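## Task

One centrifuge rotor adapter already holds a water blank in its middle hole. Take the sample tube from the tray (the one with an orange dot on the cap) and place it in the middle hole of the adapter directly across from that one. Move every other tube on the tray into the green rack. Each tube must be pushed fully down, and each rotor bucket must end hanging vertically. Any tube touching the floor is a failure. The bottles on the tray must finish upright on the tray, and the tray must finish fully on the work bench with nothing overhanging. Any number of robots may be used. Finish by releasing everything and pulling away. A robot that falls or is left leaning is a failure, and anything held in place only by a robot at the end is not counted.

## Robot and tools

ROBOTS. Two identical Hello Robot Stretch 4 units, r1 and r2. Each has an omni-wheel base, a mast with a lift, a telescoping arm reaching forward, a three-joint wrist (yaw, pitch, roll) and a two-finger gripper with springy steel fingers. It stands about 1.6 m tall; the base rim is within 0.23 m of the base origin. Cameras per robot: r1_head_camera, r1_head_left_camera, r1_head_right_camera, r1_wrist_camera (same names with r2_ for r2). Something may occasionally nudge a loose object.

FRAMES. Base frame: origin on the floor below the base centre, x forward, y left, z up. hand_pose is the point between the open fingertips (link pinch) in this frame; with all wrist joints at zero its axes equal the base axes; the printed value may be slightly off. Odometry frame = base frame at scene start. Each robot reports in its own frames, so relative positions of the two robots come only from images, lidar_m and wrist_depth_mm.

execute_actions. Argument actions: a list holding one action or none (empty list just returns state and images). An action is an object keyed "r1" and/or "r2". Per robot give "base", "joints" or both, optionally "pace" and "contact_limits"; or "end_of_arm": "enable_torque" by itself (re-powers wrist or gripper motors that shut off; they then hold in place). All motions in one action start together.
- base: one command only, an offset from where the base last reported itself. {"translate_m": d} straight, forward positive, -2 to 2 m. {"strafe_m": d} sideways, left positive, -2 to 2 m. {"rotate_rad": d} in place, counter-clockwise positive, -3.2 to 3.2.
- joints: absolute targets by name (not offsets): lift_m 0 to 1.2; arm_m 0 to 0.55; wrist_yaw_rad -1.134 to 4.276 (0 forward, plus to the left, 3.14 stowed back, above 3.4 the arm may block); wrist_pitch_rad -1.117 to 4.259 (0 level, 1.57 pointing down); wrist_roll_rad -1.117 to 4.259 (0 fingers level, plus turns clockwise viewed from behind); gripper_m -0.038 to 0.141, the fingertip gap in metres, negative means fingers squeeze each other. Out-of-range joint targets are clipped and reported; any other bad value or unknown key rejects the whole call.
- pace: "slow", "default", "fast", "max" (base up to 0.1/0.3/0.4/0.6 m/s, 1/2/3/4 rad/s; slower when the lift is high).
- contact_limits: {"arm_m": x}, 0 gentlest to 0.75 firmest, default 0.5; the arm stops on contact at that force.
cameras: list of camera names, or "all"; null/omitted gives all, [] none.
Example: {"r1": {"base": {"translate_m": 0.3}, "joints": {"gripper_m": 0.05}, "pace": "fast"}}.
An omitted robot or joint may still be pushing toward its earlier target. If a result reports a stop, the remaining movement calls in that reply are skipped.

wait: seconds 0 to 10; commands nothing, returns state and images.
zoom_image: camera name and region [x0, y0, x1, y1] in pixels from the top-left of that camera's latest full image, at most 504 x 504.
read_manual: section "licences"; only licence text, no motion.
finished_scene: scene = current scene number; ends it irreversibly and reports success. Only call when the goal is met and stable.

RESULTS. base_status and joint_status: "done" (for the base, wheels turned the commanded amount even if slipping); "off_target" (resting short, may still push); "contact_stop_at_<key>" (blocked; that part goes slack: a lift may sink, a base may roll); "limit_stop_at_<name>"; "limit_stop_at_tilt" (leaning over 6 degrees, lift/arm/wheels slack and ignore commands); "limit_stop_at_own_body" (about to hit itself, often with pitch below -0.2 and roll below -0.4 or above 4; move away from the body); "torque_fault" (wrist/gripper motor went limp; send enable_torque). on_its_own lists uncommanded behaviour; "held at" is the held target, not the position. base_odometry counts wheel turns; heading -3.142 to 3.142, left positive. If turned_by_wheels and turned_by_imu differ by over about 0.1 rad, the base likely hit or slipped. base_tilt in degrees (forward, right positive), with a fixed bias up to about 1.5. motor_effort is percent of maximum, positive toward higher joint values, bracket = peak of last action; wheel efforts positive turn the base right. lidar_m: 12 distances in metres, 30-degree sectors, first straight ahead, counter-clockwise (4th left, 7th behind, 10th right); "-" means nothing seen or nearer than 0.25 m; misses clear objects and thin legs. wrist_depth_mm: 7x7 grid from top left, 100 to 2000 mm, "-" invalid; transparent items omitted.

GRIPPING. Command gripper_m smaller than the object's width; the lower, the firmer, and the object is pulled toward the wrist a little. Neither the reading nor "done" proves a grip; look for a clear gripper_m effort change. Stuck fingertips on a surface: raise the lift. To unfold at scene start, send lift_m 0.4 with wrist_yaw_rad 0 together.

AVOID. Robots pressing against each other (touching bases then driving a few mm more fails the run; no state line reports robot contact). Tipping: driving or turning with over 1 kg held and arm_m above 0.2, especially fast, or strong pushes with a high gripper. More than about 2 kg in a level gripper faults the wrist. Travel of the two robots can differ by up to about 3 cm per metre, so shared carrying can tip them. Also avoid dropping tubes, hard slams, tilted buckets, knocking bottles over or pushing the tray off the bench.

Each tool is called in YAML: its name, and indented under it one key for each argument.

## Session

execute_actions:
  actions: []

Scene clock: 0.00 s.
r1.base_odometry: x=+0.000 y=+0.000 heading=+0.000 (m, m, rad; r1's odometry frame)
r1.turned_by_wheels: +0.000 (rad since the last result)
r1.turned_by_imu: +0.000 (rad since the last result)
r1.base_tilt: forward=-0.7 right=+0.1 (deg)
r1.lidar_m: 3.55 0.87 0.84 0.97 1.56 2.66 1.36 1.12 1.11 1.25 1.96 3.17
r1.base_status: not commanded
r1.joint_positions: lift_m=+0.265 arm_m=+0.001 wrist_yaw_rad=+3.161 wrist_pitch_rad=-0.005 wrist_roll_rad=+0.000 gripper_m=+0.057
r1.joint_status: not commanded
r1.motor_effort: lift_m=+21 arm_m=+0 wrist_yaw_rad=+1 wrist_pitch_rad=-7 wrist_roll_rad=+0 gripper_m=-1 wheel_0=+0 wheel_1=+1 wheel_2=+0 (%)
r1.hand_pose: x=-0.1185 y=+0.0818 z=+0.4448 quat_wxyz=(-0.010, +0.002, +0.000, +1.000) (m; r1's base frame)
r1.wrist_depth_mm: - 138 257 1983 - - - / - 112 137 1983 - - - / - 114 137 1983 - - - / - 134 173 1921 - - - / 201 1182 1464 1921 - - - / 217 1205 198 1756 191 1618 1499 / 215 1118 1078 140 1098 1008 1060
r2.base_odometry: x=+0.000 y=+0.000 heading=+0.000 (m, m, rad; r2's odometry frame)
r2.turned_by_wheels: +0.000 (rad since the last result)
r2.turned_by_imu: +0.000 (rad since the last result)
r2.base_tilt: forward=-0.4 right=+0.3 (deg)
r2.lidar_m: 1.39 4.97 1.44 1.00 0.94 0.98 1.32 3.09 3.36 3.99 1.66 1.06
r2.base_status: not commanded
r2.joint_positions: lift_m=+0.293 arm_m=+0.002 wrist_yaw_rad=+3.097 wrist_pitch_rad=+0.003 wrist_roll_rad=+0.008 gripper_m=+0.057
r2.joint_status: not commanded
r2.motor_effort: lift_m=+21 arm_m=+0 wrist_yaw_rad=-3 wrist_pitch_rad=-7 wrist_roll_rad=-1 gripper_m=-6 wheel_0=+0 wheel_1=+0 wheel_2=+0 (%)
r2.hand_pose: x=-0.1109 y=+0.1003 z=+0.4706 quat_wxyz=(+0.022, -0.002, +0.004, +1.000) (m; r2's base frame)
r2.wrist_depth_mm: 140 141 - 1661 1229 1008 842 / - 140 - 1661 1229 1008 831 / - 134 213 1618 1255 1008 842 / 115 141 298 1661 1281 1008 866 / - - - 1661 1205 1025 854 / 1863 1808 199 1576 194 1025 854 / 1205 1138 1229 113 1160 946 842
pictures: r1_head_camera, r1_head_left_camera, r1_head_right_camera, r1_wrist_camera, r2_head_camera, r2_head_left_camera, r2_head_right_camera, r2_wrist_camera
Images, in order (width x height): r1_head_camera 420x560, r1_head_left_camera 420x672, r1_head_right_camera 420x672, r1_wrist_camera 616x392, r2_head_camera 420x560, r2_head_left_camera 420x672, r2_head_right_camera 420x672, r2_wrist_camera 616x392.

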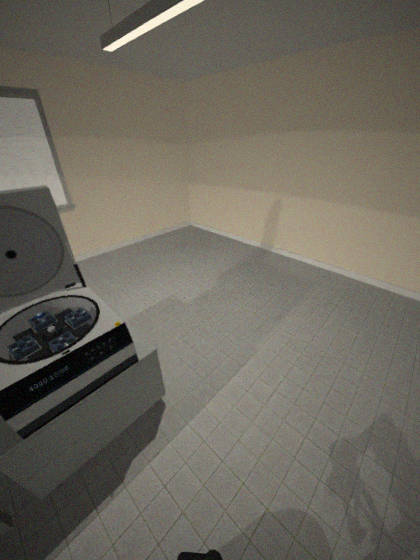

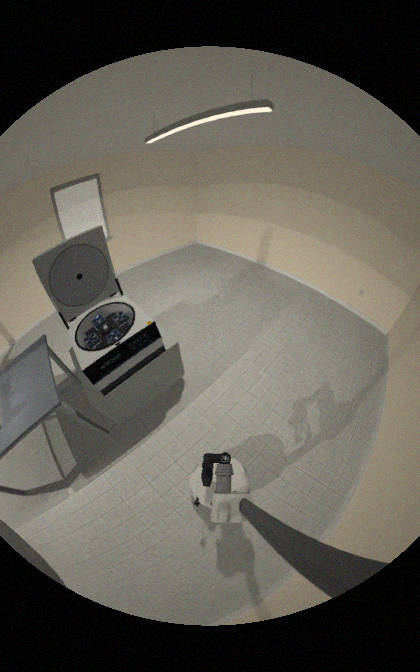

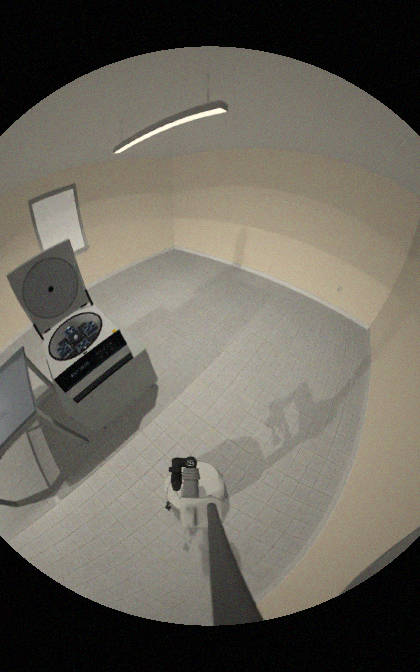

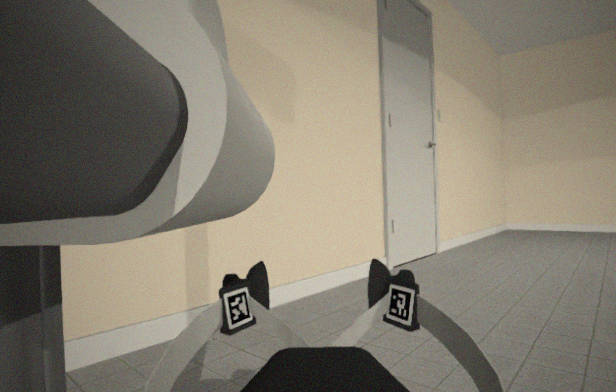

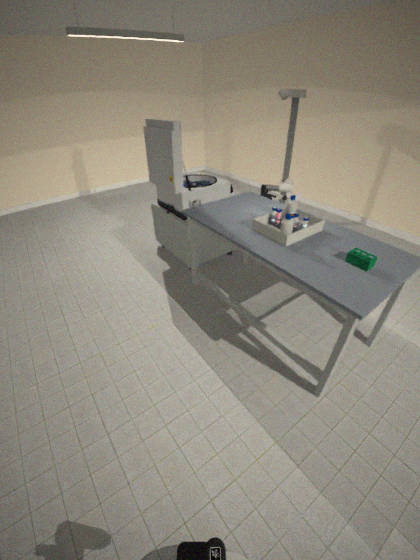

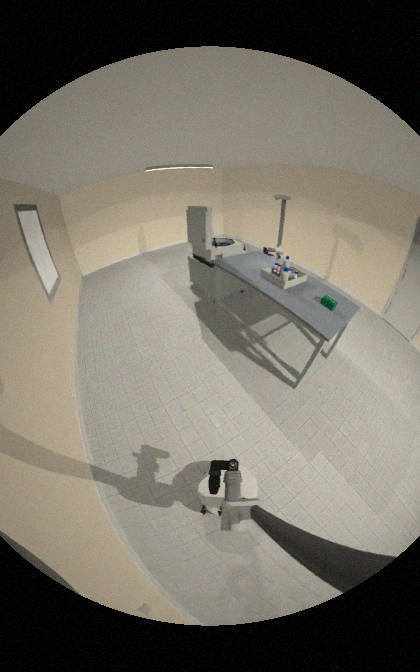

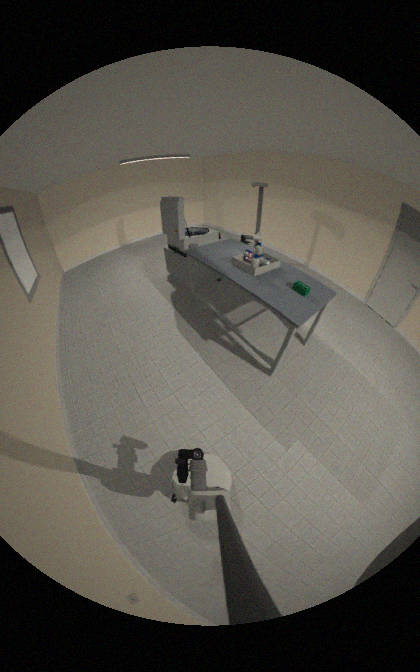

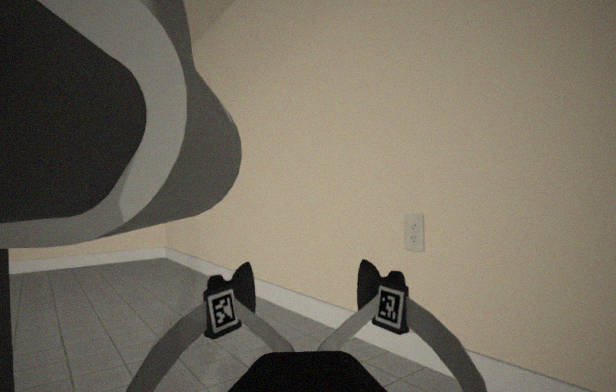

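zoom_image:
  camera: "r2_head_camera"
  region: [240, 170, 400, 290]

zoom_image:
  camera: "r1_head_camera"
  region: [0, 280, 140, 400]

Region (240, 170, 400, 290) of r2_head_camera's 420x560 image, scaled by 3.150, with more detail than that image has; it fills the top 378 rows of this view, and the rest is white.

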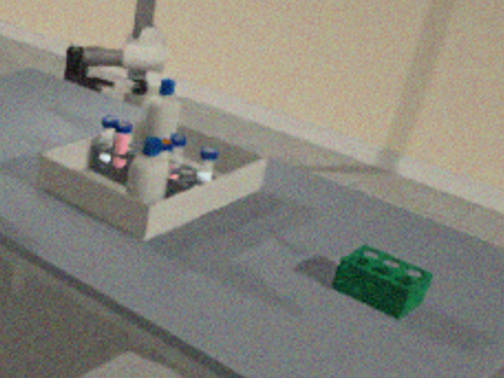

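Region (0, 280, 140, 400) of r1_head_camera's 420x560 image, scaled by 3.600, with more detail than that image has; it fills the top 432 rows of this view, and the rest is white.

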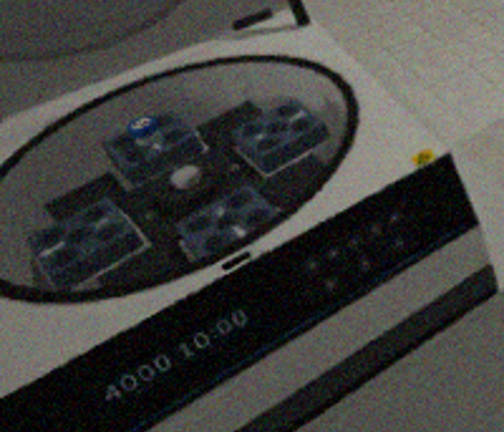

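execute_actions:
  actions:
    - {"r1":{"base":{"rotate_rad":0.86},"joints":{"lift_m":1.18,"wrist_yaw_rad":0,"wrist_pitch_rad":1.57,"gripper_m":0.07},"pace":"fast"},"r2":{"base":{"rotate_rad":-1.01},"joints":{"lift_m":1.18,"wrist_yaw_rad":0,"wrist_pitch_rad":1.57,"gripper_m":0.07},"pace":"fast"}}
  cameras: ["r1_head_camera","r1_head_left_camera","r2_head_camera","r2_head_left_camera"]

Scene clock: 5.10 s.
r1.base_odometry: x=+0.000 y=+0.000 heading=+0.860 (m, m, rad; r1's odometry frame)
r1.turned_by_wheels: +0.860 (rad since the last result)
r1.turned_by_imu: +0.864 (rad since the last result)
r1.base_tilt: forward=-0.8 right=+0.2 (deg)
r1.lidar_m: 0.86 0.90 1.20 4.66 1.63 1.16 1.10 1.16 1.59 3.19 3.34 0.89
r1.base_status: done
r1.joint_positions: lift_m=+1.180 arm_m=+0.001 wrist_yaw_rad=+0.000 wrist_pitch_rad=+1.570 wrist_roll_rad=+0.000 gripper_m=+0.070
r1.joint_status: all done
r1.motor_effort: lift_m=+26(28) arm_m=+0(0) wrist_yaw_rad=+0(5) wrist_pitch_rad=-2(4) wrist_roll_rad=+0(0) gripper_m=-2(1) wheel_0=+0(6) wheel_1=+1(7) wheel_2=+0(9) (%)
r1.hand_pose: x=+0.1719 y=-0.0874 z=+1.0693 quat_wxyz=(+0.707, +0.000, +0.707, +0.000) (m; r1's base frame)
r1.wrist_depth_mm: 1397 1308 1336 1308 1308 1255 1281 / 1336 1308 1308 1308 1281 1308 1308 / 1308 1336 1336 1308 1281 1308 1308 / 1336 1308 1336 1308 1281 1308 1281 / 1336 1281 1336 1098 1281 1308 1336 / 1308 1336 197 1078 192 1308 1308 / 1397 1336 1308 140 1281 1308 1281
r2.base_odometry: x=+0.000 y=+0.000 heading=-1.010 (m, m, rad; r2's odometry frame)
r2.turned_by_wheels: -1.010 (rad since the last result)
r2.turned_by_imu: -0.996 (rad since the last result)
r2.base_tilt: forward=-0.4 right=+0.3 (deg)
r2.lidar_m: 1.34 1.06 1.46 3.97 1.43 0.99 0.97 0.99 1.35 3.25 3.39 3.92
r2.base_status: done
r2.joint_positions: lift_m=+1.180 arm_m=+0.002 wrist_yaw_rad=+0.000 wrist_pitch_rad=+1.570 wrist_roll_rad=+0.008 gripper_m=+0.070
r2.joint_status: all done
r2.motor_effort: lift_m=+25(27) arm_m=+0(0) wrist_yaw_rad=-4(9) wrist_pitch_rad=+1(8) wrist_roll_rad=-2(1) gripper_m=-5(3) wheel_0=+0(7) wheel_1=+0(7) wheel_2=+0(9) (%)
r2.hand_pose: x=+0.1736 y=-0.0874 z=+1.0694 quat_wxyz=(+0.707, +0.003, +0.707, -0.003) (m; r2's base frame)
r2.wrist_depth_mm: 1308 1336 1281 1308 1308 1281 1336 / 1308 1308 1308 1336 1281 1336 1308 / 1308 1281 1308 1308 1308 1281 1336 / 1308 1308 1336 1308 1308 1308 1336 / 1308 1336 1118 1098 1308 1308 1308 / 1308 1308 198 1098 200 1336 1308 / 1308 1308 1308 113 1336 1308 1308
pictures: r1_head_camera, r1_head_left_camera, r2_head_camera, r2_head_left_camera
Images, in order (width x height): r1_head_camera 420x560, r1_head_left_camera 420x672, r2_head_camera 420x560, r2_head_left_camera 420x672.

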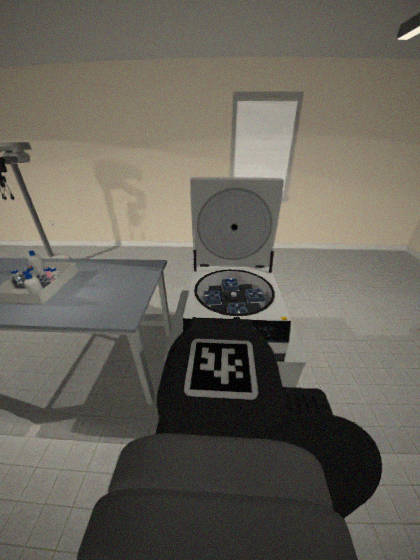

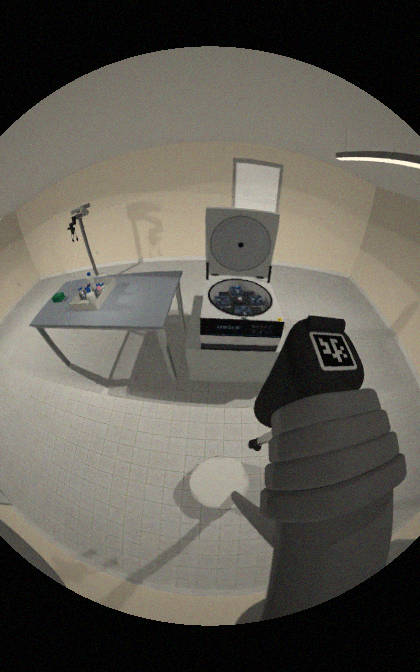

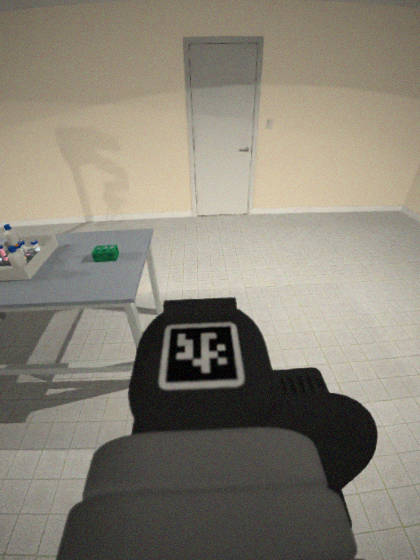

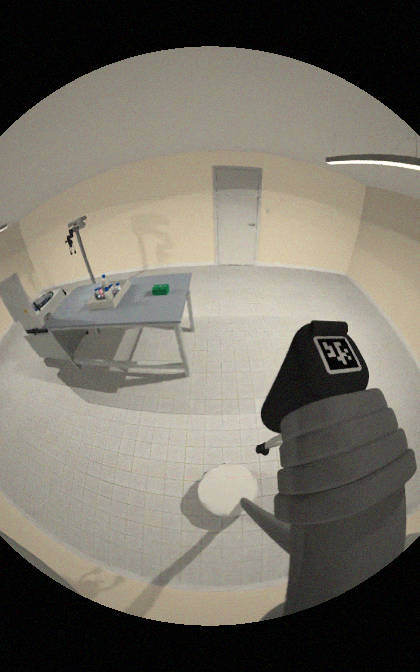

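execute_actions:
  actions:
    - {"r1":{"base":{"strafe_m":1.04},"joints":{"arm_m":0.3},"pace":"fast"},"r2":{"base":{"strafe_m":0.77},"joints":{"arm_m":0.4},"pace":"fast"}}
  cameras: []

execute_actions:
  actions:
    - {"r1":{"base":{"translate_m":0.55},"joints":{"lift_m":1.2},"pace":"fast"},"r2":{"base":{"translate_m":0.7},"pace":"fast"}}
  cameras: ["r1_head_left_camera","r1_wrist_camera","r2_wrist_camera","r2_head_left_camera"]

Scene clock: 10.87 s.
r1.base_odometry: x=-0.788 y=+0.679 heading=+0.860 (m, m, rad; r1's odometry frame)
r1.turned_by_wheels: +0.000 (rad since the last result)
r1.turned_by_imu: -0.002 (rad since the last result)
r1.base_tilt: forward=-0.7 right=+0.2 (deg)
r1.lidar_m: 0.83 0.86 1.20 4.50 1.59 1.18 1.11 1.16 1.61 4.11 1.22 0.90
r1.base_status: done
r1.joint_positions: lift_m=+1.180 arm_m=+0.299 wrist_yaw_rad=+0.000 wrist_pitch_rad=+1.570 wrist_roll_rad=+0.000 gripper_m=+0.070
r1.joint_status: all done
r1.motor_effort: lift_m=+25(26) arm_m=+8(10) wrist_yaw_rad=+0(0) wrist_pitch_rad=-1(0) wrist_roll_rad=+0(0) gripper_m=-2(3) wheel_0=+2(10) wheel_1=-1(13) wheel_2=+1(0) (%)
r1.hand_pose: x=+0.4698 y=-0.0874 z=+1.0694 quat_wxyz=(+0.707, +0.000, +0.707, +0.000) (m; r1's base frame)
r1.wrist_depth_mm: 1281 1336 1281 1308 1336 1160 931 / 1336 1308 1336 1308 1281 1281 1308 / 1336 1308 1336 1308 1281 1308 1308 / 1336 1308 1308 1308 1308 1308 1308 / 1308 1308 1308 1366 1281 1255 1281 / 1308 1336 198 1118 193 1336 1281 / 1336 1366 1205 140 1308 1308 1308
r2.base_odometry: x=+0.652 y=+0.410 heading=-1.010 (m, m, rad; r2's odometry frame)
r2.turned_by_wheels: +0.000 (rad since the last result)
r2.turned_by_imu: -0.002 (rad since the last result)
r2.base_tilt: forward=-0.5 right=+0.4 (deg)
r2.lidar_m: 0.99 1.04 1.45 4.09 1.43 1.03 0.96 1.01 1.36 3.60 4.15 1.07
r2.base_status: done
r2.joint_positions: lift_m=+1.180 arm_m=+0.399 wrist_yaw_rad=+0.000 wrist_pitch_rad=+1.570 wrist_roll_rad=+0.008 gripper_m=+0.070
r2.joint_status: all done
r2.motor_effort: lift_m=+24(25) arm_m=+7(7) wrist_yaw_rad=-4(2) wrist_pitch_rad=+1(1) wrist_roll_rad=+0(1) gripper_m=-4(4) wheel_0=+1(7) wheel_1=-2(7) wheel_2=+0(1) (%)
r2.hand_pose: x=+0.5700 y=-0.0874 z=+1.0695 quat_wxyz=(+0.707, +0.003, +0.707, -0.003) (m; r2's base frame)
r2.wrist_depth_mm: 1336 1281 1308 1281 1281 1308 1308 / 1336 1281 1308 1336 1308 1336 1281 / 1336 1308 1281 1281 1308 1308 1308 / 1281 1336 1308 1281 1366 1308 1336 / 1308 1308 1308 1308 1336 1308 1308 / 1336 1308 198 1308 200 1281 1308 / 1336 1366 1308 113 1336 1336 1308
pictures: none
No camera images: the call's "cameras" was empty. Leave "cameras" out to get every camera's image.

Scene clock: 14.63 s.
r1.base_odometry: x=-0.430 y=+1.095 heading=+0.860 (m, m, rad; r1's odometry frame)
r1.turned_by_wheels: +0.000 (rad since the last result)
r1.turned_by_imu: +0.000 (rad since the last result)
r1.base_tilt: forward=-0.7 right=+0.1 (deg)
r1.lidar_m: 0.30 0.31 0.42 4.50 2.41 1.75 1.66 1.71 2.35 1.33 0.47 0.32
r1.base_status: done
r1.joint_positions: lift_m=+1.199 arm_m=+0.299 wrist_yaw_rad=+0.000 wrist_pitch_rad=+1.570 wrist_roll_rad=+0.000 gripper_m=+0.070
r1.joint_status: all done
r1.motor_effort: lift_m=+26(27) arm_m=+8(8) wrist_yaw_rad=+0(0) wrist_pitch_rad=+0(1) wrist_roll_rad=+0(0) gripper_m=-3(2) wheel_0=+1(7) wheel_1=+0(5) wheel_2=+2(9) (%)
r1.hand_pose: x=+0.4698 y=-0.0874 z=+1.0889 quat_wxyz=(+0.707, +0.000, +0.707, +0.000) (m; r1's base frame)
r1.wrist_depth_mm: 517 554 549 544 549 544 539 / 484 508 492 554 549 544 544 / 525 554 549 554 549 544 544 / 544 549 449 549 544 549 549 / 559 559 549 554 549 544 544 / 564 554 198 554 193 549 549 / 1366 1308 1336 140 1366 1308 1336
r2.base_odometry: x=+1.024 y=-0.183 heading=-1.010 (m, m, rad; r2's odometry frame)
r2.turned_by_wheels: +0.000 (rad since the last result)
r2.turned_by_imu: +0.000 (rad since the last result)
r2.base_tilt: forward=-0.4 right=+0.4 (deg)
r2.lidar_m: 0.31 0.32 0.44 1.57 2.45 1.77 1.67 1.72 2.33 4.03 0.46 0.31
r2.base_status: done
r2.joint_positions: lift_m=+1.180 arm_m=+0.399 wrist_yaw_rad=+0.000 wrist_pitch_rad=+1.570 wrist_roll_rad=+0.008 gripper_m=+0.070
r2.joint_status: not commanded
r2.motor_effort: lift_m=+24(24) arm_m=+7(7) wrist_yaw_rad=-2(2) wrist_pitch_rad=+1(1) wrist_roll_rad=-1(0) gripper_m=-2(5) wheel_0=+0(5) wheel_1=+0(4) wheel_2=+0(7) (%)
r2.hand_pose: x=+0.5700 y=-0.0874 z=+1.0695 quat_wxyz=(+0.707, +0.003, +0.707, -0.003) (m; r2's base frame)
r2.wrist_depth_mm: 525 530 535 535 539 530 1281 / 477 535 535 530 512 530 1336 / 473 530 539 535 477 535 1336 / 535 530 535 530 539 535 1336 / 442 539 535 535 535 535 1308 / 535 539 197 535 200 535 1281 / 535 535 535 114 539 539 1308
pictures: r1_head_left_camera, r1_wrist_camera, r2_head_left_camera, r2_wrist_camera
Images, in order (width x height): r1_head_left_camera 420x672, r1_wrist_camera 616x392, r2_head_left_camera 420x672, r2_wrist_camera 616x392.

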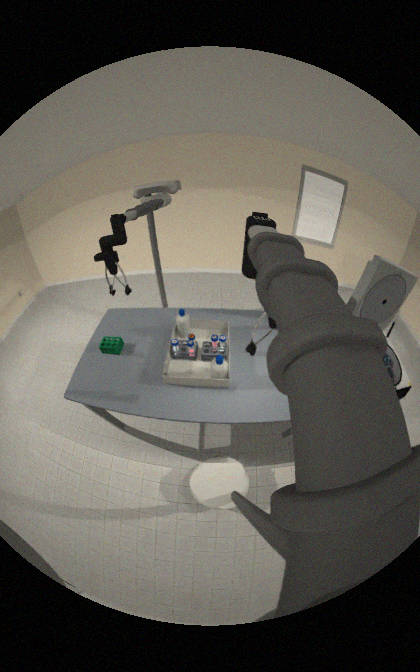

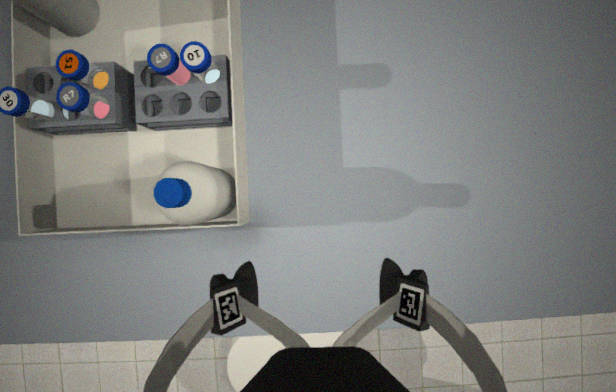

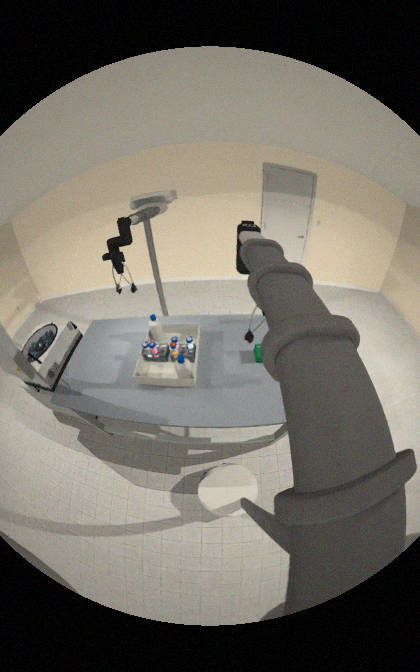

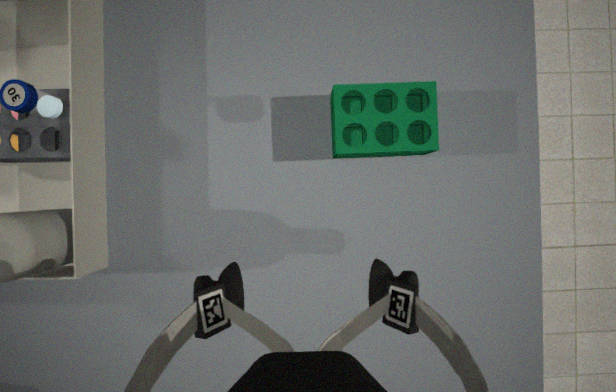

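execute_actions:
  actions:
    - {"r1":{"base":{"strafe_m":0.29},"joints":{"arm_m":0.51,"lift_m":1.1,"gripper_m":0.06}},"r2":{"base":{"translate_m":0.06},"joints":{"arm_m":0.1,"gripper_m":0.06},"pace":"fast"}}
  cameras: ["r1_wrist_camera"]

Scene clock: 18.33 s.
r1.base_odometry: x=-0.649 y=+1.285 heading=+0.860 (m, m, rad; r1's odometry frame)
r1.turned_by_wheels: +0.000 (rad since the last result)
r1.turned_by_imu: +0.000 (rad since the last result)
r1.base_tilt: forward=-0.7 right=+0.1 (deg)
r1.lidar_m: 0.27 0.30 0.42 4.22 2.40 1.75 1.67 1.78 2.36 1.30 0.44 0.32
r1.base_status: done
r1.joint_positions: lift_m=+1.100 arm_m=+0.509 wrist_yaw_rad=+0.000 wrist_pitch_rad=+1.570 wrist_roll_rad=+0.000 gripper_m=+0.060
r1.joint_status: all done
r1.motor_effort: lift_m=+16(23) arm_m=+8(5) wrist_yaw_rad=+0(0) wrist_pitch_rad=-1(0) wrist_roll_rad=+0(0) gripper_m=-2(3) wheel_0=+2(7) wheel_1=+0(12) wheel_2=+1(3) (%)
r1.hand_pose: x=+0.6797 y=-0.0874 z=+0.9901 quat_wxyz=(+0.707, +0.000, +0.707, +0.000) (m; r1's base frame)
r1.wrist_depth_mm: 459 455 455 449 449 445 442 / 459 452 306 449 445 442 442 / 459 455 407 445 445 445 445 / 452 455 452 445 445 442 449 / 455 452 389 387 387 397 445 / 452 455 195 449 195 439 445 / 459 449 445 141 433 332 449
r2.base_odometry: x=+1.056 y=-0.234 heading=-1.010 (m, m, rad; r2's odometry frame)
r2.turned_by_wheels: +0.000 (rad since the last result)
r2.turned_by_imu: +0.000 (rad since the last result)
r2.base_tilt: forward=-0.4 right=+0.4 (deg)
r2.lidar_m: 0.25 0.26 0.37 1.06 2.53 1.81 1.71 1.80 2.42 4.01 0.39 0.28
r2.base_status: done
r2.joint_positions: lift_m=+1.180 arm_m=+0.101 wrist_yaw_rad=+0.000 wrist_pitch_rad=+1.570 wrist_roll_rad=+0.008 gripper_m=+0.060
r2.joint_status: all done
r2.motor_effort: lift_m=+24(24) arm_m=-7(8) wrist_yaw_rad=-2(2) wrist_pitch_rad=+1(0) wrist_roll_rad=-1(0) gripper_m=-3(1) wheel_0=+0(4) wheel_1=-1(3) wheel_2=+1(8) (%)
r2.hand_pose: x=+0.2722 y=-0.0874 z=+1.0695 quat_wxyz=(+0.707, +0.003, +0.707, -0.003) (m; r2's base frame)
r2.wrist_depth_mm: 455 530 535 535 535 535 1308 / 473 530 530 535 539 535 1336 / 535 535 539 535 539 539 1308 / 539 535 530 535 539 535 1308 / 1308 1336 1308 1098 1336 1308 1366 / 1336 1366 200 1078 194 1336 1308 / 1308 1336 1308 113 1308 1336 1336
pictures: r1_wrist_camera
Images, in order (width x height): r1_wrist_camera 616x392.

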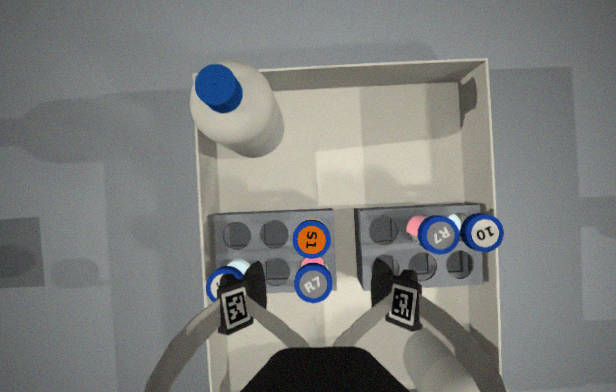

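execute_actions:
  actions:
    - {"r1":{"base":{"strafe_m":0.005},"joints":{"arm_m":0.53,"lift_m":1.025,"gripper_m":0.05}},"r2":{"base":{"strafe_m":0.33}}}
  cameras: ["r1_wrist_camera","r2_head_left_camera"]

Scene clock: 25.60 s.
r1.base_odometry: x=-0.653 y=+1.288 heading=+0.860 (m, m, rad; r1's odometry frame)
r1.turned_by_wheels: +0.000 (rad since the last result)
r1.turned_by_imu: +0.002 (rad since the last result)
r1.base_tilt: forward=-0.7 right=+0.1 (deg)
r1.lidar_m: 0.28 0.30 0.42 4.22 2.40 1.77 1.68 1.73 2.37 1.31 0.46 0.31
r1.base_status: done
r1.joint_positions: lift_m=+1.025 arm_m=+0.529 wrist_yaw_rad=+0.000 wrist_pitch_rad=+1.570 wrist_roll_rad=+0.000 gripper_m=+0.050
r1.joint_status: all done
r1.motor_effort: lift_m=+16(16) arm_m=+8(11) wrist_yaw_rad=+0(0) wrist_pitch_rad=-1(1) wrist_roll_rad=+0(0) gripper_m=-1(1) wheel_0=-1(6) wheel_1=+0(7) wheel_2=+0(0) (%)
r1.hand_pose: x=+0.6997 y=-0.0874 z=+0.9151 quat_wxyz=(+0.707, +0.000, +0.707, +0.000) (m; r1's base frame)
r1.wrist_depth_mm: 379 377 373 373 373 368 370 / 377 379 216 357 370 343 368 / 382 377 236 375 368 370 366 / 379 377 373 373 370 370 368 / 384 379 330 310 338 289 370 / 382 377 197 251 191 307 366 / 379 379 362 141 370 336 368
r2.base_odometry: x=+1.336 y=-0.059 heading=-1.010 (m, m, rad; r2's odometry frame)
r2.turned_by_wheels: +0.000 (rad since the last result)
r2.turned_by_imu: +0.000 (rad since the last result)
r2.base_tilt: forward=-0.4 right=+0.4 (deg)
r2.lidar_m: 0.25 0.26 0.37 1.31 2.51 1.83 1.71 1.77 2.41 4.34 0.36 0.25
r2.base_status: done
r2.joint_positions: lift_m=+1.180 arm_m=+0.101 wrist_yaw_rad=+0.000 wrist_pitch_rad=+1.570 wrist_roll_rad=+0.008 gripper_m=+0.060
r2.joint_status: not commanded
r2.motor_effort: lift_m=+24(24) arm_m=-7(7) wrist_yaw_rad=-3(2) wrist_pitch_rad=+0(0) wrist_roll_rad=+0(1) gripper_m=-3(3) wheel_0=+0(8) wheel_1=-2(9) wheel_2=+1(3) (%)
r2.hand_pose: x=+0.2722 y=-0.0874 z=+1.0695 quat_wxyz=(+0.707, +0.003, +0.707, -0.003) (m; r2's base frame)
r2.wrist_depth_mm: 535 535 535 397 535 530 539 / 530 530 530 530 530 539 535 / 535 535 530 535 539 535 535 / 535 530 530 539 539 539 535 / 1308 1281 1098 1078 1308 1336 1308 / 1308 1281 200 1098 193 1336 1336 / 1336 1336 1336 113 1336 1336 1336
pictures: r1_wrist_camera, r2_head_left_camera
Images, in order (width x height): r1_wrist_camera 616x392, r2_head_left_camera 420x672.

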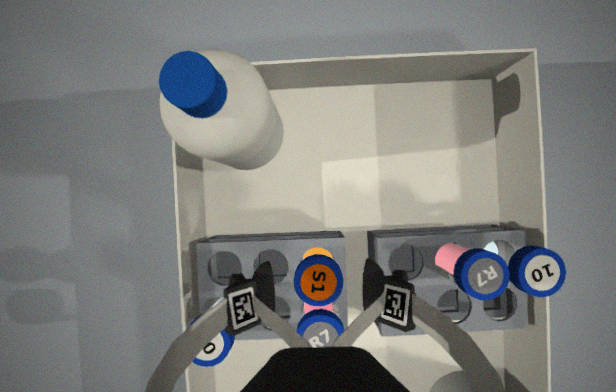

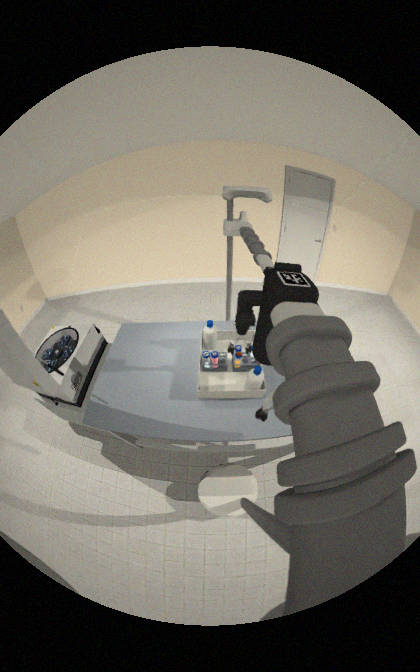

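execute_actions:
  actions:
    - {"r1":{"joints":{"lift_m":0.992}}}
  cameras: []

execute_actions:
  actions:
    - {"r1":{"joints":{"gripper_m":0.005}}}
  cameras: ["r1_wrist_camera"]

execute_actions:
  actions:
    - {"r1":{"joints":{"lift_m":1.2}}}
  cameras: ["r1_wrist_camera","r2_head_camera"]

Scene clock: 27.17 s.
r1.base_odometry: x=-0.653 y=+1.288 heading=+0.860 (m, m, rad; r1's odometry frame)
r1.turned_by_wheels: +0.000 (rad since the last result)
r1.turned_by_imu: +0.000 (rad since the last result)
r1.base_tilt: forward=-0.7 right=+0.1 (deg)
r1.lidar_m: 0.29 0.29 0.42 4.22 2.42 1.76 1.66 1.74 2.35 1.31 0.45 0.32
r1.base_status: not commanded
r1.joint_positions: lift_m=+0.992 arm_m=+0.529 wrist_yaw_rad=+0.000 wrist_pitch_rad=+1.570 wrist_roll_rad=+0.000 gripper_m=+0.050
r1.joint_status: all done
r1.motor_effort: lift_m=+16(17) arm_m=+8(8) wrist_yaw_rad=+1(0) wrist_pitch_rad=-1(1) wrist_roll_rad=+0(0) gripper_m=-2(0) wheel_0=-1(1) wheel_1=+0(0) wheel_2=+0(0) (%)
r1.hand_pose: x=+0.6997 y=-0.0874 z=+0.8821 quat_wxyz=(+0.707, +0.000, +0.707, +0.000) (m; r1's base frame)
r1.wrist_depth_mm: 347 343 342 340 338 336 334 / 345 345 195 340 334 334 289 / 345 343 212 338 336 334 300 / 345 343 340 340 336 334 287 / 347 345 306 289 332 277 277 / 345 345 197 216 190 277 242 / 349 347 224 141 340 336 279
r2.base_odometry: x=+1.336 y=-0.059 heading=-1.010 (m, m, rad; r2's odometry frame)
r2.turned_by_wheels: +0.000 (rad since the last result)
r2.turned_by_imu: +0.000 (rad since the last result)
r2.base_tilt: forward=-0.4 right=+0.4 (deg)
r2.lidar_m: 0.25 0.25 0.35 1.30 2.47 1.84 1.74 1.79 2.41 4.34 0.39 0.25
r2.base_status: not commanded
r2.joint_positions: lift_m=+1.180 arm_m=+0.101 wrist_yaw_rad=+0.000 wrist_pitch_rad=+1.570 wrist_roll_rad=+0.008 gripper_m=+0.060
r2.joint_status: not commanded
r2.motor_effort: lift_m=+24(24) arm_m=-7(7) wrist_yaw_rad=-1(2) wrist_pitch_rad=+0(0) wrist_roll_rad=+0(2) gripper_m=-1(2) wheel_0=+0(0) wheel_1=-2(2) wheel_2=+1(1) (%)
r2.hand_pose: x=+0.2722 y=-0.0874 z=+1.0695 quat_wxyz=(+0.707, +0.003, +0.707, -0.003) (m; r2's base frame)
r2.wrist_depth_mm: 535 530 530 397 530 530 535 / 535 525 525 530 535 535 535 / 535 535 535 539 535 539 539 / 539 539 530 535 539 535 544 / 1281 1336 1078 1098 1308 1308 1281 / 1336 1308 200 1098 193 1308 1308 / 1336 1336 1308 113 1308 1336 1308
pictures: none
No camera images: the call's "cameras" was empty. Leave "cameras" out to get every camera's image.

Scene clock: 28.40 s.
r1.base_odometry: x=-0.653 y=+1.288 heading=+0.860 (m, m, rad; r1's odometry frame)
r1.turned_by_wheels: +0.000 (rad since the last result)
r1.turned_by_imu: +0.000 (rad since the last result)
r1.base_tilt: forward=-0.7 right=+0.1 (deg)
r1.lidar_m: 0.28 0.29 0.41 4.22 2.41 1.76 1.67 1.74 2.35 1.29 0.44 0.31
r1.base_status: not commanded
r1.joint_positions: lift_m=+0.992 arm_m=+0.529 wrist_yaw_rad=+0.000 wrist_pitch_rad=+1.570 wrist_roll_rad=+0.000 gripper_m=+0.005
r1.joint_status: all done
r1.motor_effort: lift_m=+16(16) arm_m=+8(8) wrist_yaw_rad=+0(0) wrist_pitch_rad=-1(1) wrist_roll_rad=+0(0) gripper_m=-15(19) wheel_0=-1(1) wheel_1=+0(0) wheel_2=+0(0) (%)
r1.hand_pose: x=+0.6997 y=-0.0874 z=+0.8821 quat_wxyz=(+0.707, +0.000, +0.707, +0.000) (m; r1's base frame)
r1.wrist_depth_mm: 345 343 342 340 338 338 336 / 347 345 195 336 336 336 287 / 345 345 213 338 334 334 300 / 347 345 342 336 336 336 290 / 345 343 314 282 330 277 273 / 345 347 186 209 183 270 241 / 347 345 224 178 336 334 279
r2.base_odometry: x=+1.336 y=-0.059 heading=-1.010 (m, m, rad; r2's odometry frame)
r2.turned_by_wheels: +0.000 (rad since the last result)
r2.turned_by_imu: +0.000 (rad since the last result)
r2.base_tilt: forward=-0.5 right=+0.4 (deg)
r2.lidar_m: 0.25 0.26 0.38 1.29 2.53 1.81 1.74 1.78 2.42 4.34 0.38 0.26
r2.base_status: not commanded
r2.joint_positions: lift_m=+1.180 arm_m=+0.101 wrist_yaw_rad=+0.000 wrist_pitch_rad=+1.570 wrist_roll_rad=+0.008 gripper_m=+0.060
r2.joint_status: not commanded
r2.motor_effort: lift_m=+24(24) arm_m=-7(7) wrist_yaw_rad=-2(1) wrist_pitch_rad=+0(0) wrist_roll_rad=+0(2) gripper_m=-4(3) wheel_0=+0(0) wheel_1=-2(2) wheel_2=+1(1) (%)
r2.hand_pose: x=+0.2722 y=-0.0874 z=+1.0695 quat_wxyz=(+0.707, +0.003, +0.707, -0.003) (m; r2's base frame)
r2.wrist_depth_mm: 535 530 530 397 530 539 535 / 535 530 535 530 535 535 539 / 530 539 535 525 535 535 539 / 535 530 535 539 530 539 535 / 1308 1308 1098 1098 1336 1308 1336 / 1308 1308 200 1078 193 1336 1281 / 1336 1308 1336 113 1308 1366 1336
pictures: r1_wrist_camera
Images, in order (width x height): r1_wrist_camera 616x392.

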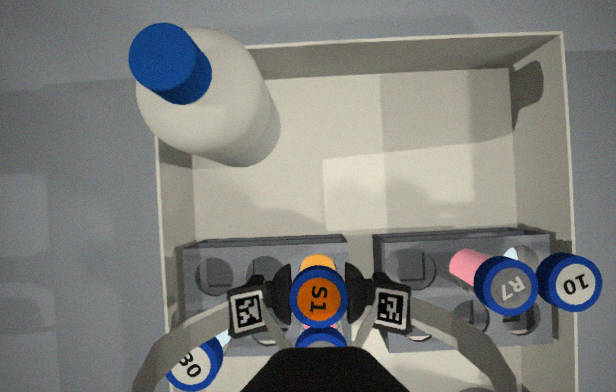

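Scene clock: 30.33 s.
r1.base_odometry: x=-0.653 y=+1.288 heading=+0.860 (m, m, rad; r1's odometry frame)
r1.turned_by_wheels: +0.000 (rad since the last result)
r1.turned_by_imu: +0.001 (rad since the last result)
r1.base_tilt: forward=-0.7 right=+0.1 (deg)
r1.lidar_m: 0.28 0.29 0.41 4.22 2.42 1.76 1.67 1.72 2.37 1.30 0.45 0.32
r1.base_status: not commanded
r1.joint_positions: lift_m=+1.199 arm_m=+0.529 wrist_yaw_rad=+0.000 wrist_pitch_rad=+1.570 wrist_roll_rad=+0.000 gripper_m=+0.005
r1.joint_status: all done
r1.motor_effort: lift_m=+26(27) arm_m=+8(8) wrist_yaw_rad=+0(0) wrist_pitch_rad=-1(1) wrist_roll_rad=+0(0) gripper_m=-16(16) wheel_0=-1(0) wheel_1=+0(0) wheel_2=+0(0) (%)
r1.hand_pose: x=+0.6997 y=-0.0874 z=+1.0888 quat_wxyz=(+0.707, +0.000, +0.707, +0.000) (m; r1's base frame)
r1.wrist_depth_mm: 564 554 549 549 544 549 535 / 554 554 554 549 554 539 544 / 559 559 549 544 544 544 539 / 564 559 559 549 539 549 544 / 559 564 554 488 484 544 539 / 554 554 186 209 184 539 544 / 559 559 559 343 449 402 549
r2.base_odometry: x=+1.336 y=-0.059 heading=-1.010 (m, m, rad; r2's odometry frame)
r2.turned_by_wheels: +0.000 (rad since the last result)
r2.turned_by_imu: +0.000 (rad since the last result)
r2.base_tilt: forward=-0.4 right=+0.4 (deg)
r2.lidar_m: 0.25 0.25 0.37 1.28 2.50 1.80 1.73 1.81 2.41 4.33 0.36 0.26
r2.base_status: not commanded
r2.joint_positions: lift_m=+1.180 arm_m=+0.101 wrist_yaw_rad=+0.000 wrist_pitch_rad=+1.570 wrist_roll_rad=+0.008 gripper_m=+0.060
r2.joint_status: not commanded
r2.motor_effort: lift_m=+24(24) arm_m=-7(7) wrist_yaw_rad=+0(1) wrist_pitch_rad=+0(1) wrist_roll_rad=-2(1) gripper_m=-3(4) wheel_0=+0(0) wheel_1=-2(2) wheel_2=+1(1) (%)
r2.hand_pose: x=+0.2722 y=-0.0874 z=+1.0695 quat_wxyz=(+0.707, +0.003, +0.707, -0.003) (m; r2's base frame)
r2.wrist_depth_mm: 535 530 530 399 535 539 535 / 530 525 530 530 530 530 535 / 530 535 539 535 539 535 535 / 535 539 539 539 539 539 535 / 1281 1308 1098 1098 1336 1336 1336 / 1308 1308 200 1098 193 1336 1366 / 1336 1308 1336 114 1308 1308 1308
pictures: r1_wrist_camera, r2_head_camera
Images, in order (width x height): r1_wrist_camera 616x392, r2_head_camera 420x560.

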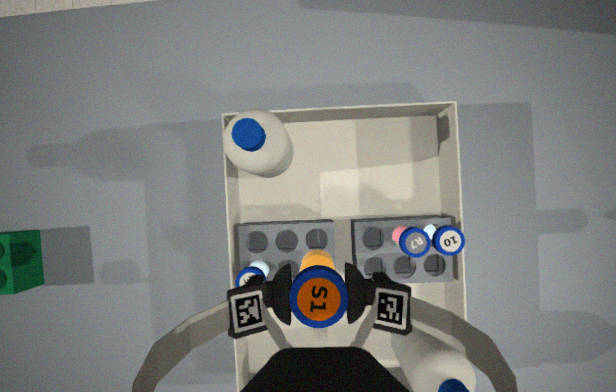

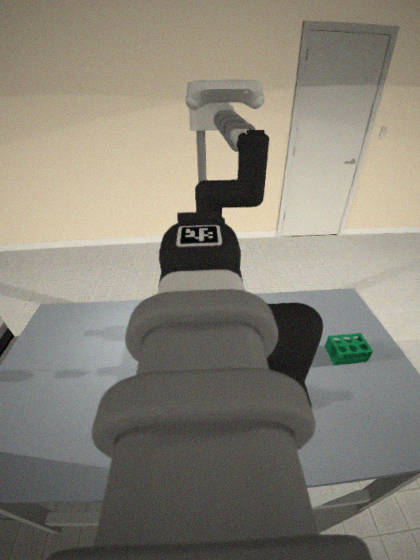

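execute_actions:
  actions:
    - {"r1":{"base":{"strafe_m":-1.385},"joints":{"arm_m":0.28}},"r2":{"joints":{"arm_m":0.52,"lift_m":1.12,"gripper_m":0.05},"pace":"slow"}}
  cameras: ["r1_wrist_camera","r1_head_left_camera","r2_wrist_camera"]

Scene clock: 36.90 s.
r1.base_odometry: x=+0.397 y=+0.385 heading=+0.860 (m, m, rad; r1's odometry frame)
r1.turned_by_wheels: +0.000 (rad since the last result)
r1.turned_by_imu: +0.005 (rad since the last result)
r1.base_tilt: forward=-0.7 right=+0.1 (deg)
r1.lidar_m: 0.31 0.32 0.45 1.24 2.40 1.72 1.64 1.70 2.31 3.16 0.48 0.33
r1.base_status: done
r1.joint_positions: lift_m=+1.199 arm_m=+0.281 wrist_yaw_rad=+0.000 wrist_pitch_rad=+1.570 wrist_roll_rad=+0.000 gripper_m=+0.005
r1.joint_status: all done
r1.motor_effort: lift_m=+26(26) arm_m=-8(9) wrist_yaw_rad=+1(0) wrist_pitch_rad=-2(2) wrist_roll_rad=+0(0) gripper_m=-15(15) wheel_0=+0(7) wheel_1=+2(12) wheel_2=+0(2) (%)
r1.hand_pose: x=+0.4525 y=-0.0874 z=+1.0888 quat_wxyz=(+0.707, +0.000, +0.707, +0.000) (m; r1's base frame)
r1.wrist_depth_mm: 1255 521 569 559 530 1308 1308 / 1308 554 569 574 544 1281 1366 / 1336 539 564 559 569 1308 1281 / 1336 508 569 569 500 1308 1308 / 1118 512 512 508 500 1308 1308 / 1336 1336 186 209 183 1336 1308 / 1397 1336 1308 627 1336 1336 1366
r2.base_odometry: x=+1.336 y=-0.059 heading=-1.010 (m, m, rad; r2's odometry frame)
r2.turned_by_wheels: +0.000 (rad since the last result)
r2.turned_by_imu: +0.000 (rad since the last result)
r2.base_tilt: forward=-0.5 right=+0.3 (deg)
r2.lidar_m: 0.25 0.26 0.34 1.29 2.50 1.83 1.74 1.77 2.36 4.33 0.38 0.27
r2.base_status: not commanded
r2.joint_positions: lift_m=+1.120 arm_m=+0.519 wrist_yaw_rad=+0.000 wrist_pitch_rad=+1.570 wrist_roll_rad=+0.008 gripper_m=+0.050
r2.joint_status: all done
r2.motor_effort: lift_m=+16(23) arm_m=+7(6) wrist_yaw_rad=-3(2) wrist_pitch_rad=+1(1) wrist_roll_rad=-1(2) gripper_m=-3(3) wheel_0=+0(0) wheel_1=-2(2) wheel_2=+1(1) (%)
r2.hand_pose: x=+0.6898 y=-0.0874 z=+1.0101 quat_wxyz=(+0.707, +0.003, +0.707, -0.003) (m; r2's base frame)
r2.wrist_depth_mm: 473 473 469 473 473 477 473 / 473 469 473 473 473 473 477 / 327 382 469 473 473 473 473 / 469 469 469 473 477 473 473 / 473 407 413 413 477 477 477 / 473 415 199 473 197 477 477 / 477 473 473 113 477 477 477
pictures: r1_head_left_camera, r1_wrist_camera, r2_wrist_camera
Images, in order (width x height): r1_head_left_camera 420x672, r1_wrist_camera 616x392, r2_wrist_camera 616x392.

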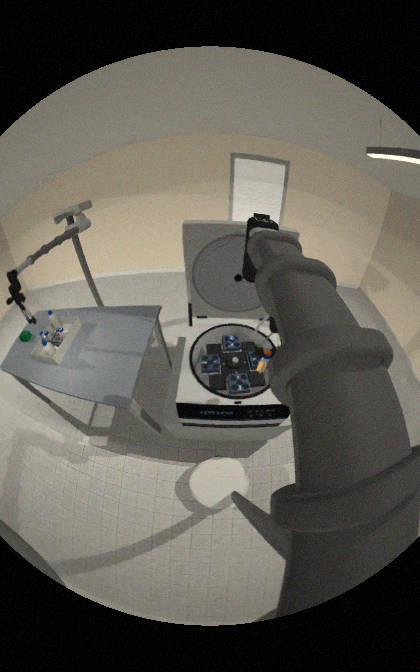

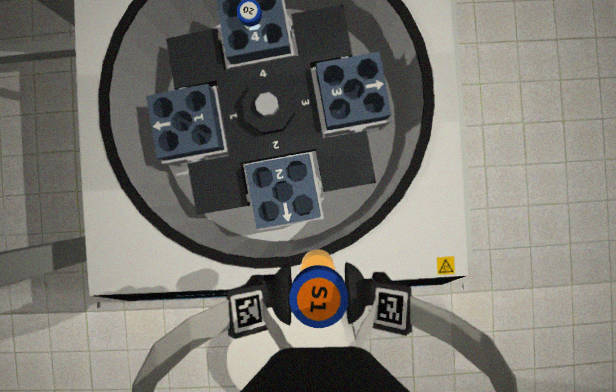

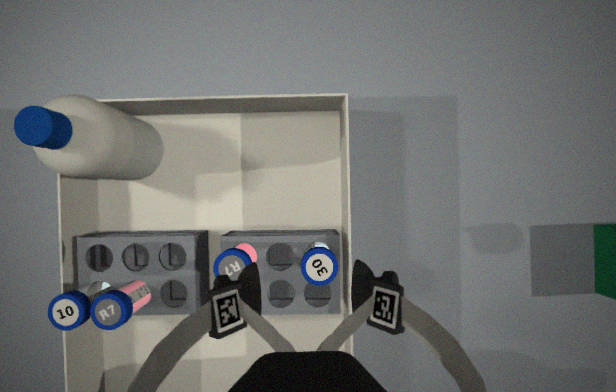

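execute_actions:
  actions:
    - {"r1":{"base":{"strafe_m":0.058},"joints":{"arm_m":0.354,"lift_m":1.04}},"r2":{"base":{"strafe_m":-0.014},"joints":{"arm_m":0.511,"lift_m":1.02}}}
  cameras: ["r1_wrist_camera","r2_wrist_camera"]

Scene clock: 39.60 s.
r1.base_odometry: x=+0.353 y=+0.422 heading=+0.861 (m, m, rad; r1's odometry frame)
r1.turned_by_wheels: +0.000 (rad since the last result)
r1.turned_by_imu: +0.001 (rad since the last result)
r1.base_tilt: forward=-0.7 right=+0.1 (deg)
r1.lidar_m: 0.31 0.34 0.53 1.24 2.39 1.73 1.65 1.70 2.33 3.21 0.49 0.34
r1.base_status: done
r1.joint_positions: lift_m=+1.040 arm_m=+0.353 wrist_yaw_rad=+0.000 wrist_pitch_rad=+1.570 wrist_roll_rad=+0.000 gripper_m=+0.005
r1.joint_status: all done
r1.motor_effort: lift_m=+16(26) arm_m=+8(9) wrist_yaw_rad=+0(2) wrist_pitch_rad=-2(2) wrist_roll_rad=+0(0) gripper_m=-13(13) wheel_0=+1(8) wheel_1=+1(10) wheel_2=+0(2) (%)
r1.hand_pose: x=+0.5237 y=-0.0874 z=+0.9301 quat_wxyz=(+0.707, +0.000, +0.707, +0.000) (m; r1's base frame)
r1.wrist_depth_mm: 349 387 407 379 404 384 340 / 349 415 410 407 407 384 340 / 351 397 410 389 404 402 340 / 349 402 410 410 407 410 338 / 349 382 407 382 404 370 340 / 349 349 186 210 184 342 340 / 759 349 347 247 345 343 342
r2.base_odometry: x=+1.324 y=-0.066 heading=-1.010 (m, m, rad; r2's odometry frame)
r2.turned_by_wheels: +0.000 (rad since the last result)
r2.turned_by_imu: +0.000 (rad since the last result)
r2.base_tilt: forward=-0.5 right=+0.3 (deg)
r2.lidar_m: 0.25 0.25 0.35 1.31 2.51 1.82 1.71 1.78 2.40 4.32 0.37 0.27
r2.base_status: done
r2.joint_positions: lift_m=+1.020 arm_m=+0.512 wrist_yaw_rad=+0.000 wrist_pitch_rad=+1.570 wrist_roll_rad=+0.008 gripper_m=+0.050
r2.joint_status: all done
r2.motor_effort: lift_m=+17(16) arm_m=-7(7) wrist_yaw_rad=-3(2) wrist_pitch_rad=+0(1) wrist_roll_rad=-1(1) gripper_m=-4(4) wheel_0=+0(6) wheel_1=+0(5) wheel_2=+1(0) (%)
r2.hand_pose: x=+0.6833 y=-0.0874 z=+0.9101 quat_wxyz=(+0.707, +0.003, +0.707, -0.003) (m; r2's base frame)
r2.wrist_depth_mm: 368 370 373 370 370 373 373 / 294 357 368 370 373 373 373 / 289 368 373 373 373 375 375 / 370 373 375 370 375 375 375 / 340 342 320 312 375 373 375 / 310 312 198 310 196 375 377 / 366 373 373 113 375 375 377
pictures: r1_wrist_camera, r2_wrist_camera
Images, in order (width x height): r1_wrist_camera 616x392, r2_wrist_camera 616x392.

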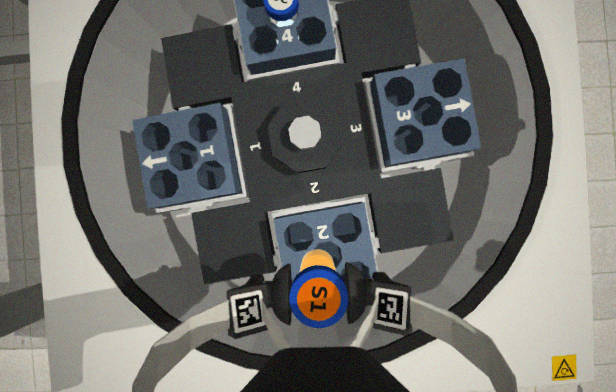

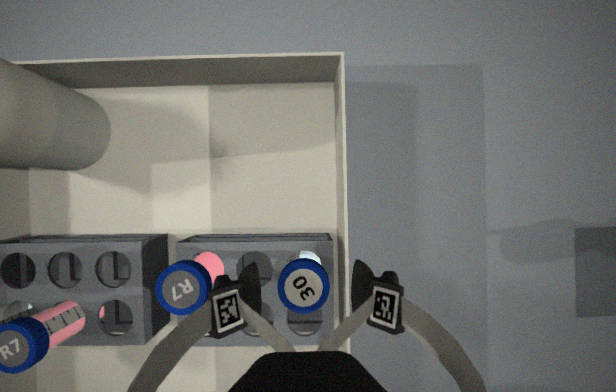

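execute_actions:
  actions:
    - {"r1":{"base":{"strafe_m":-0.010},"joints":{"arm_m":0.348,"lift_m":0.995}},"r2":{"joints":{"arm_m":0.506,"lift_m":0.986,"gripper_m":0.043}}}
  cameras: ["r1_wrist_camera","r2_wrist_camera"]

Scene clock: 41.50 s.
r1.base_odometry: x=+0.360 y=+0.416 heading=+0.860 (m, m, rad; r1's odometry frame)
r1.turned_by_wheels: +0.000 (rad since the last result)
r1.turned_by_imu: +0.000 (rad since the last result)
r1.base_tilt: forward=-0.7 right=+0.0 (deg)
r1.lidar_m: 0.31 0.31 0.53 1.23 2.40 1.74 1.64 1.71 2.34 3.21 0.50 0.34
r1.base_status: done
r1.joint_positions: lift_m=+0.995 arm_m=+0.349 wrist_yaw_rad=+0.000 wrist_pitch_rad=+1.570 wrist_roll_rad=+0.000 gripper_m=+0.005
r1.joint_status: all done
r1.motor_effort: lift_m=+16(16) arm_m=-8(9) wrist_yaw_rad=+1(1) wrist_pitch_rad=-1(1) wrist_roll_rad=+0(0) gripper_m=-15(13) wheel_0=-1(9) wheel_1=+0(6) wheel_2=+0(2) (%)
r1.hand_pose: x=+0.5205 y=-0.0874 z=+0.8852 quat_wxyz=(+0.707, +0.000, +0.707, +0.000) (m; r1's base frame)
r1.wrist_depth_mm: 306 366 366 359 362 357 294 / 319 368 364 364 349 345 298 / 322 347 362 342 362 362 300 / 307 368 362 359 366 375 296 / 304 384 364 334 362 349 296 / 304 320 186 209 183 296 297 / 306 303 303 243 297 297 296
r2.base_odometry: x=+1.324 y=-0.066 heading=-1.010 (m, m, rad; r2's odometry frame)
r2.turned_by_wheels: +0.000 (rad since the last result)
r2.turned_by_imu: +0.000 (rad since the last result)
r2.base_tilt: forward=-0.4 right=+0.3 (deg)
r2.lidar_m: 0.25 0.25 0.38 1.30 2.53 1.84 1.71 1.76 2.43 4.31 0.36 0.27
r2.base_status: not commanded
r2.joint_positions: lift_m=+0.986 arm_m=+0.507 wrist_yaw_rad=+0.000 wrist_pitch_rad=+1.570 wrist_roll_rad=+0.008 gripper_m=+0.043
r2.joint_status: all done
r2.motor_effort: lift_m=+16(16) arm_m=-7(7) wrist_yaw_rad=-1(1) wrist_pitch_rad=+1(1) wrist_roll_rad=-1(1) gripper_m=-2(3) wheel_0=+0(0) wheel_1=+0(0) wheel_2=+1(1) (%)
r2.hand_pose: x=+0.6783 y=-0.0874 z=+0.8761 quat_wxyz=(+0.707, +0.003, +0.707, -0.003) (m; r2's base frame)
r2.wrist_depth_mm: 336 336 338 298 340 340 342 / 291 336 336 336 338 338 340 / 298 336 336 334 338 340 340 / 336 336 338 338 340 338 340 / 293 307 286 277 340 342 340 / 277 277 200 216 198 340 340 / 338 338 307 113 340 342 342
pictures: r1_wrist_camera, r2_wrist_camera
Images, in order (width x height): r1_wrist_camera 616x392, r2_wrist_camera 616x392.

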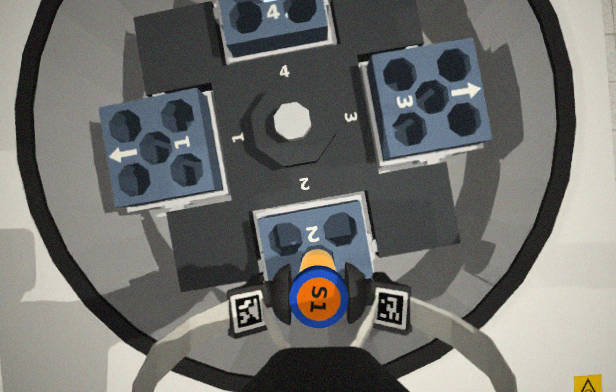

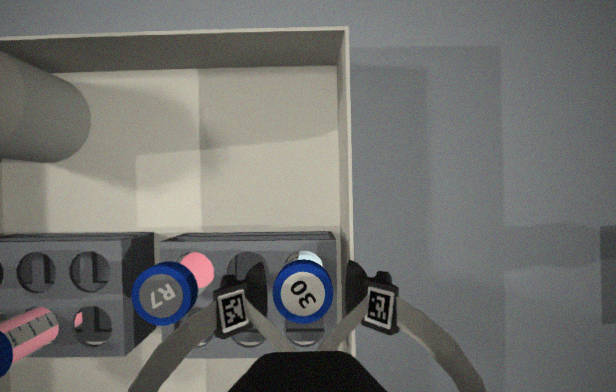

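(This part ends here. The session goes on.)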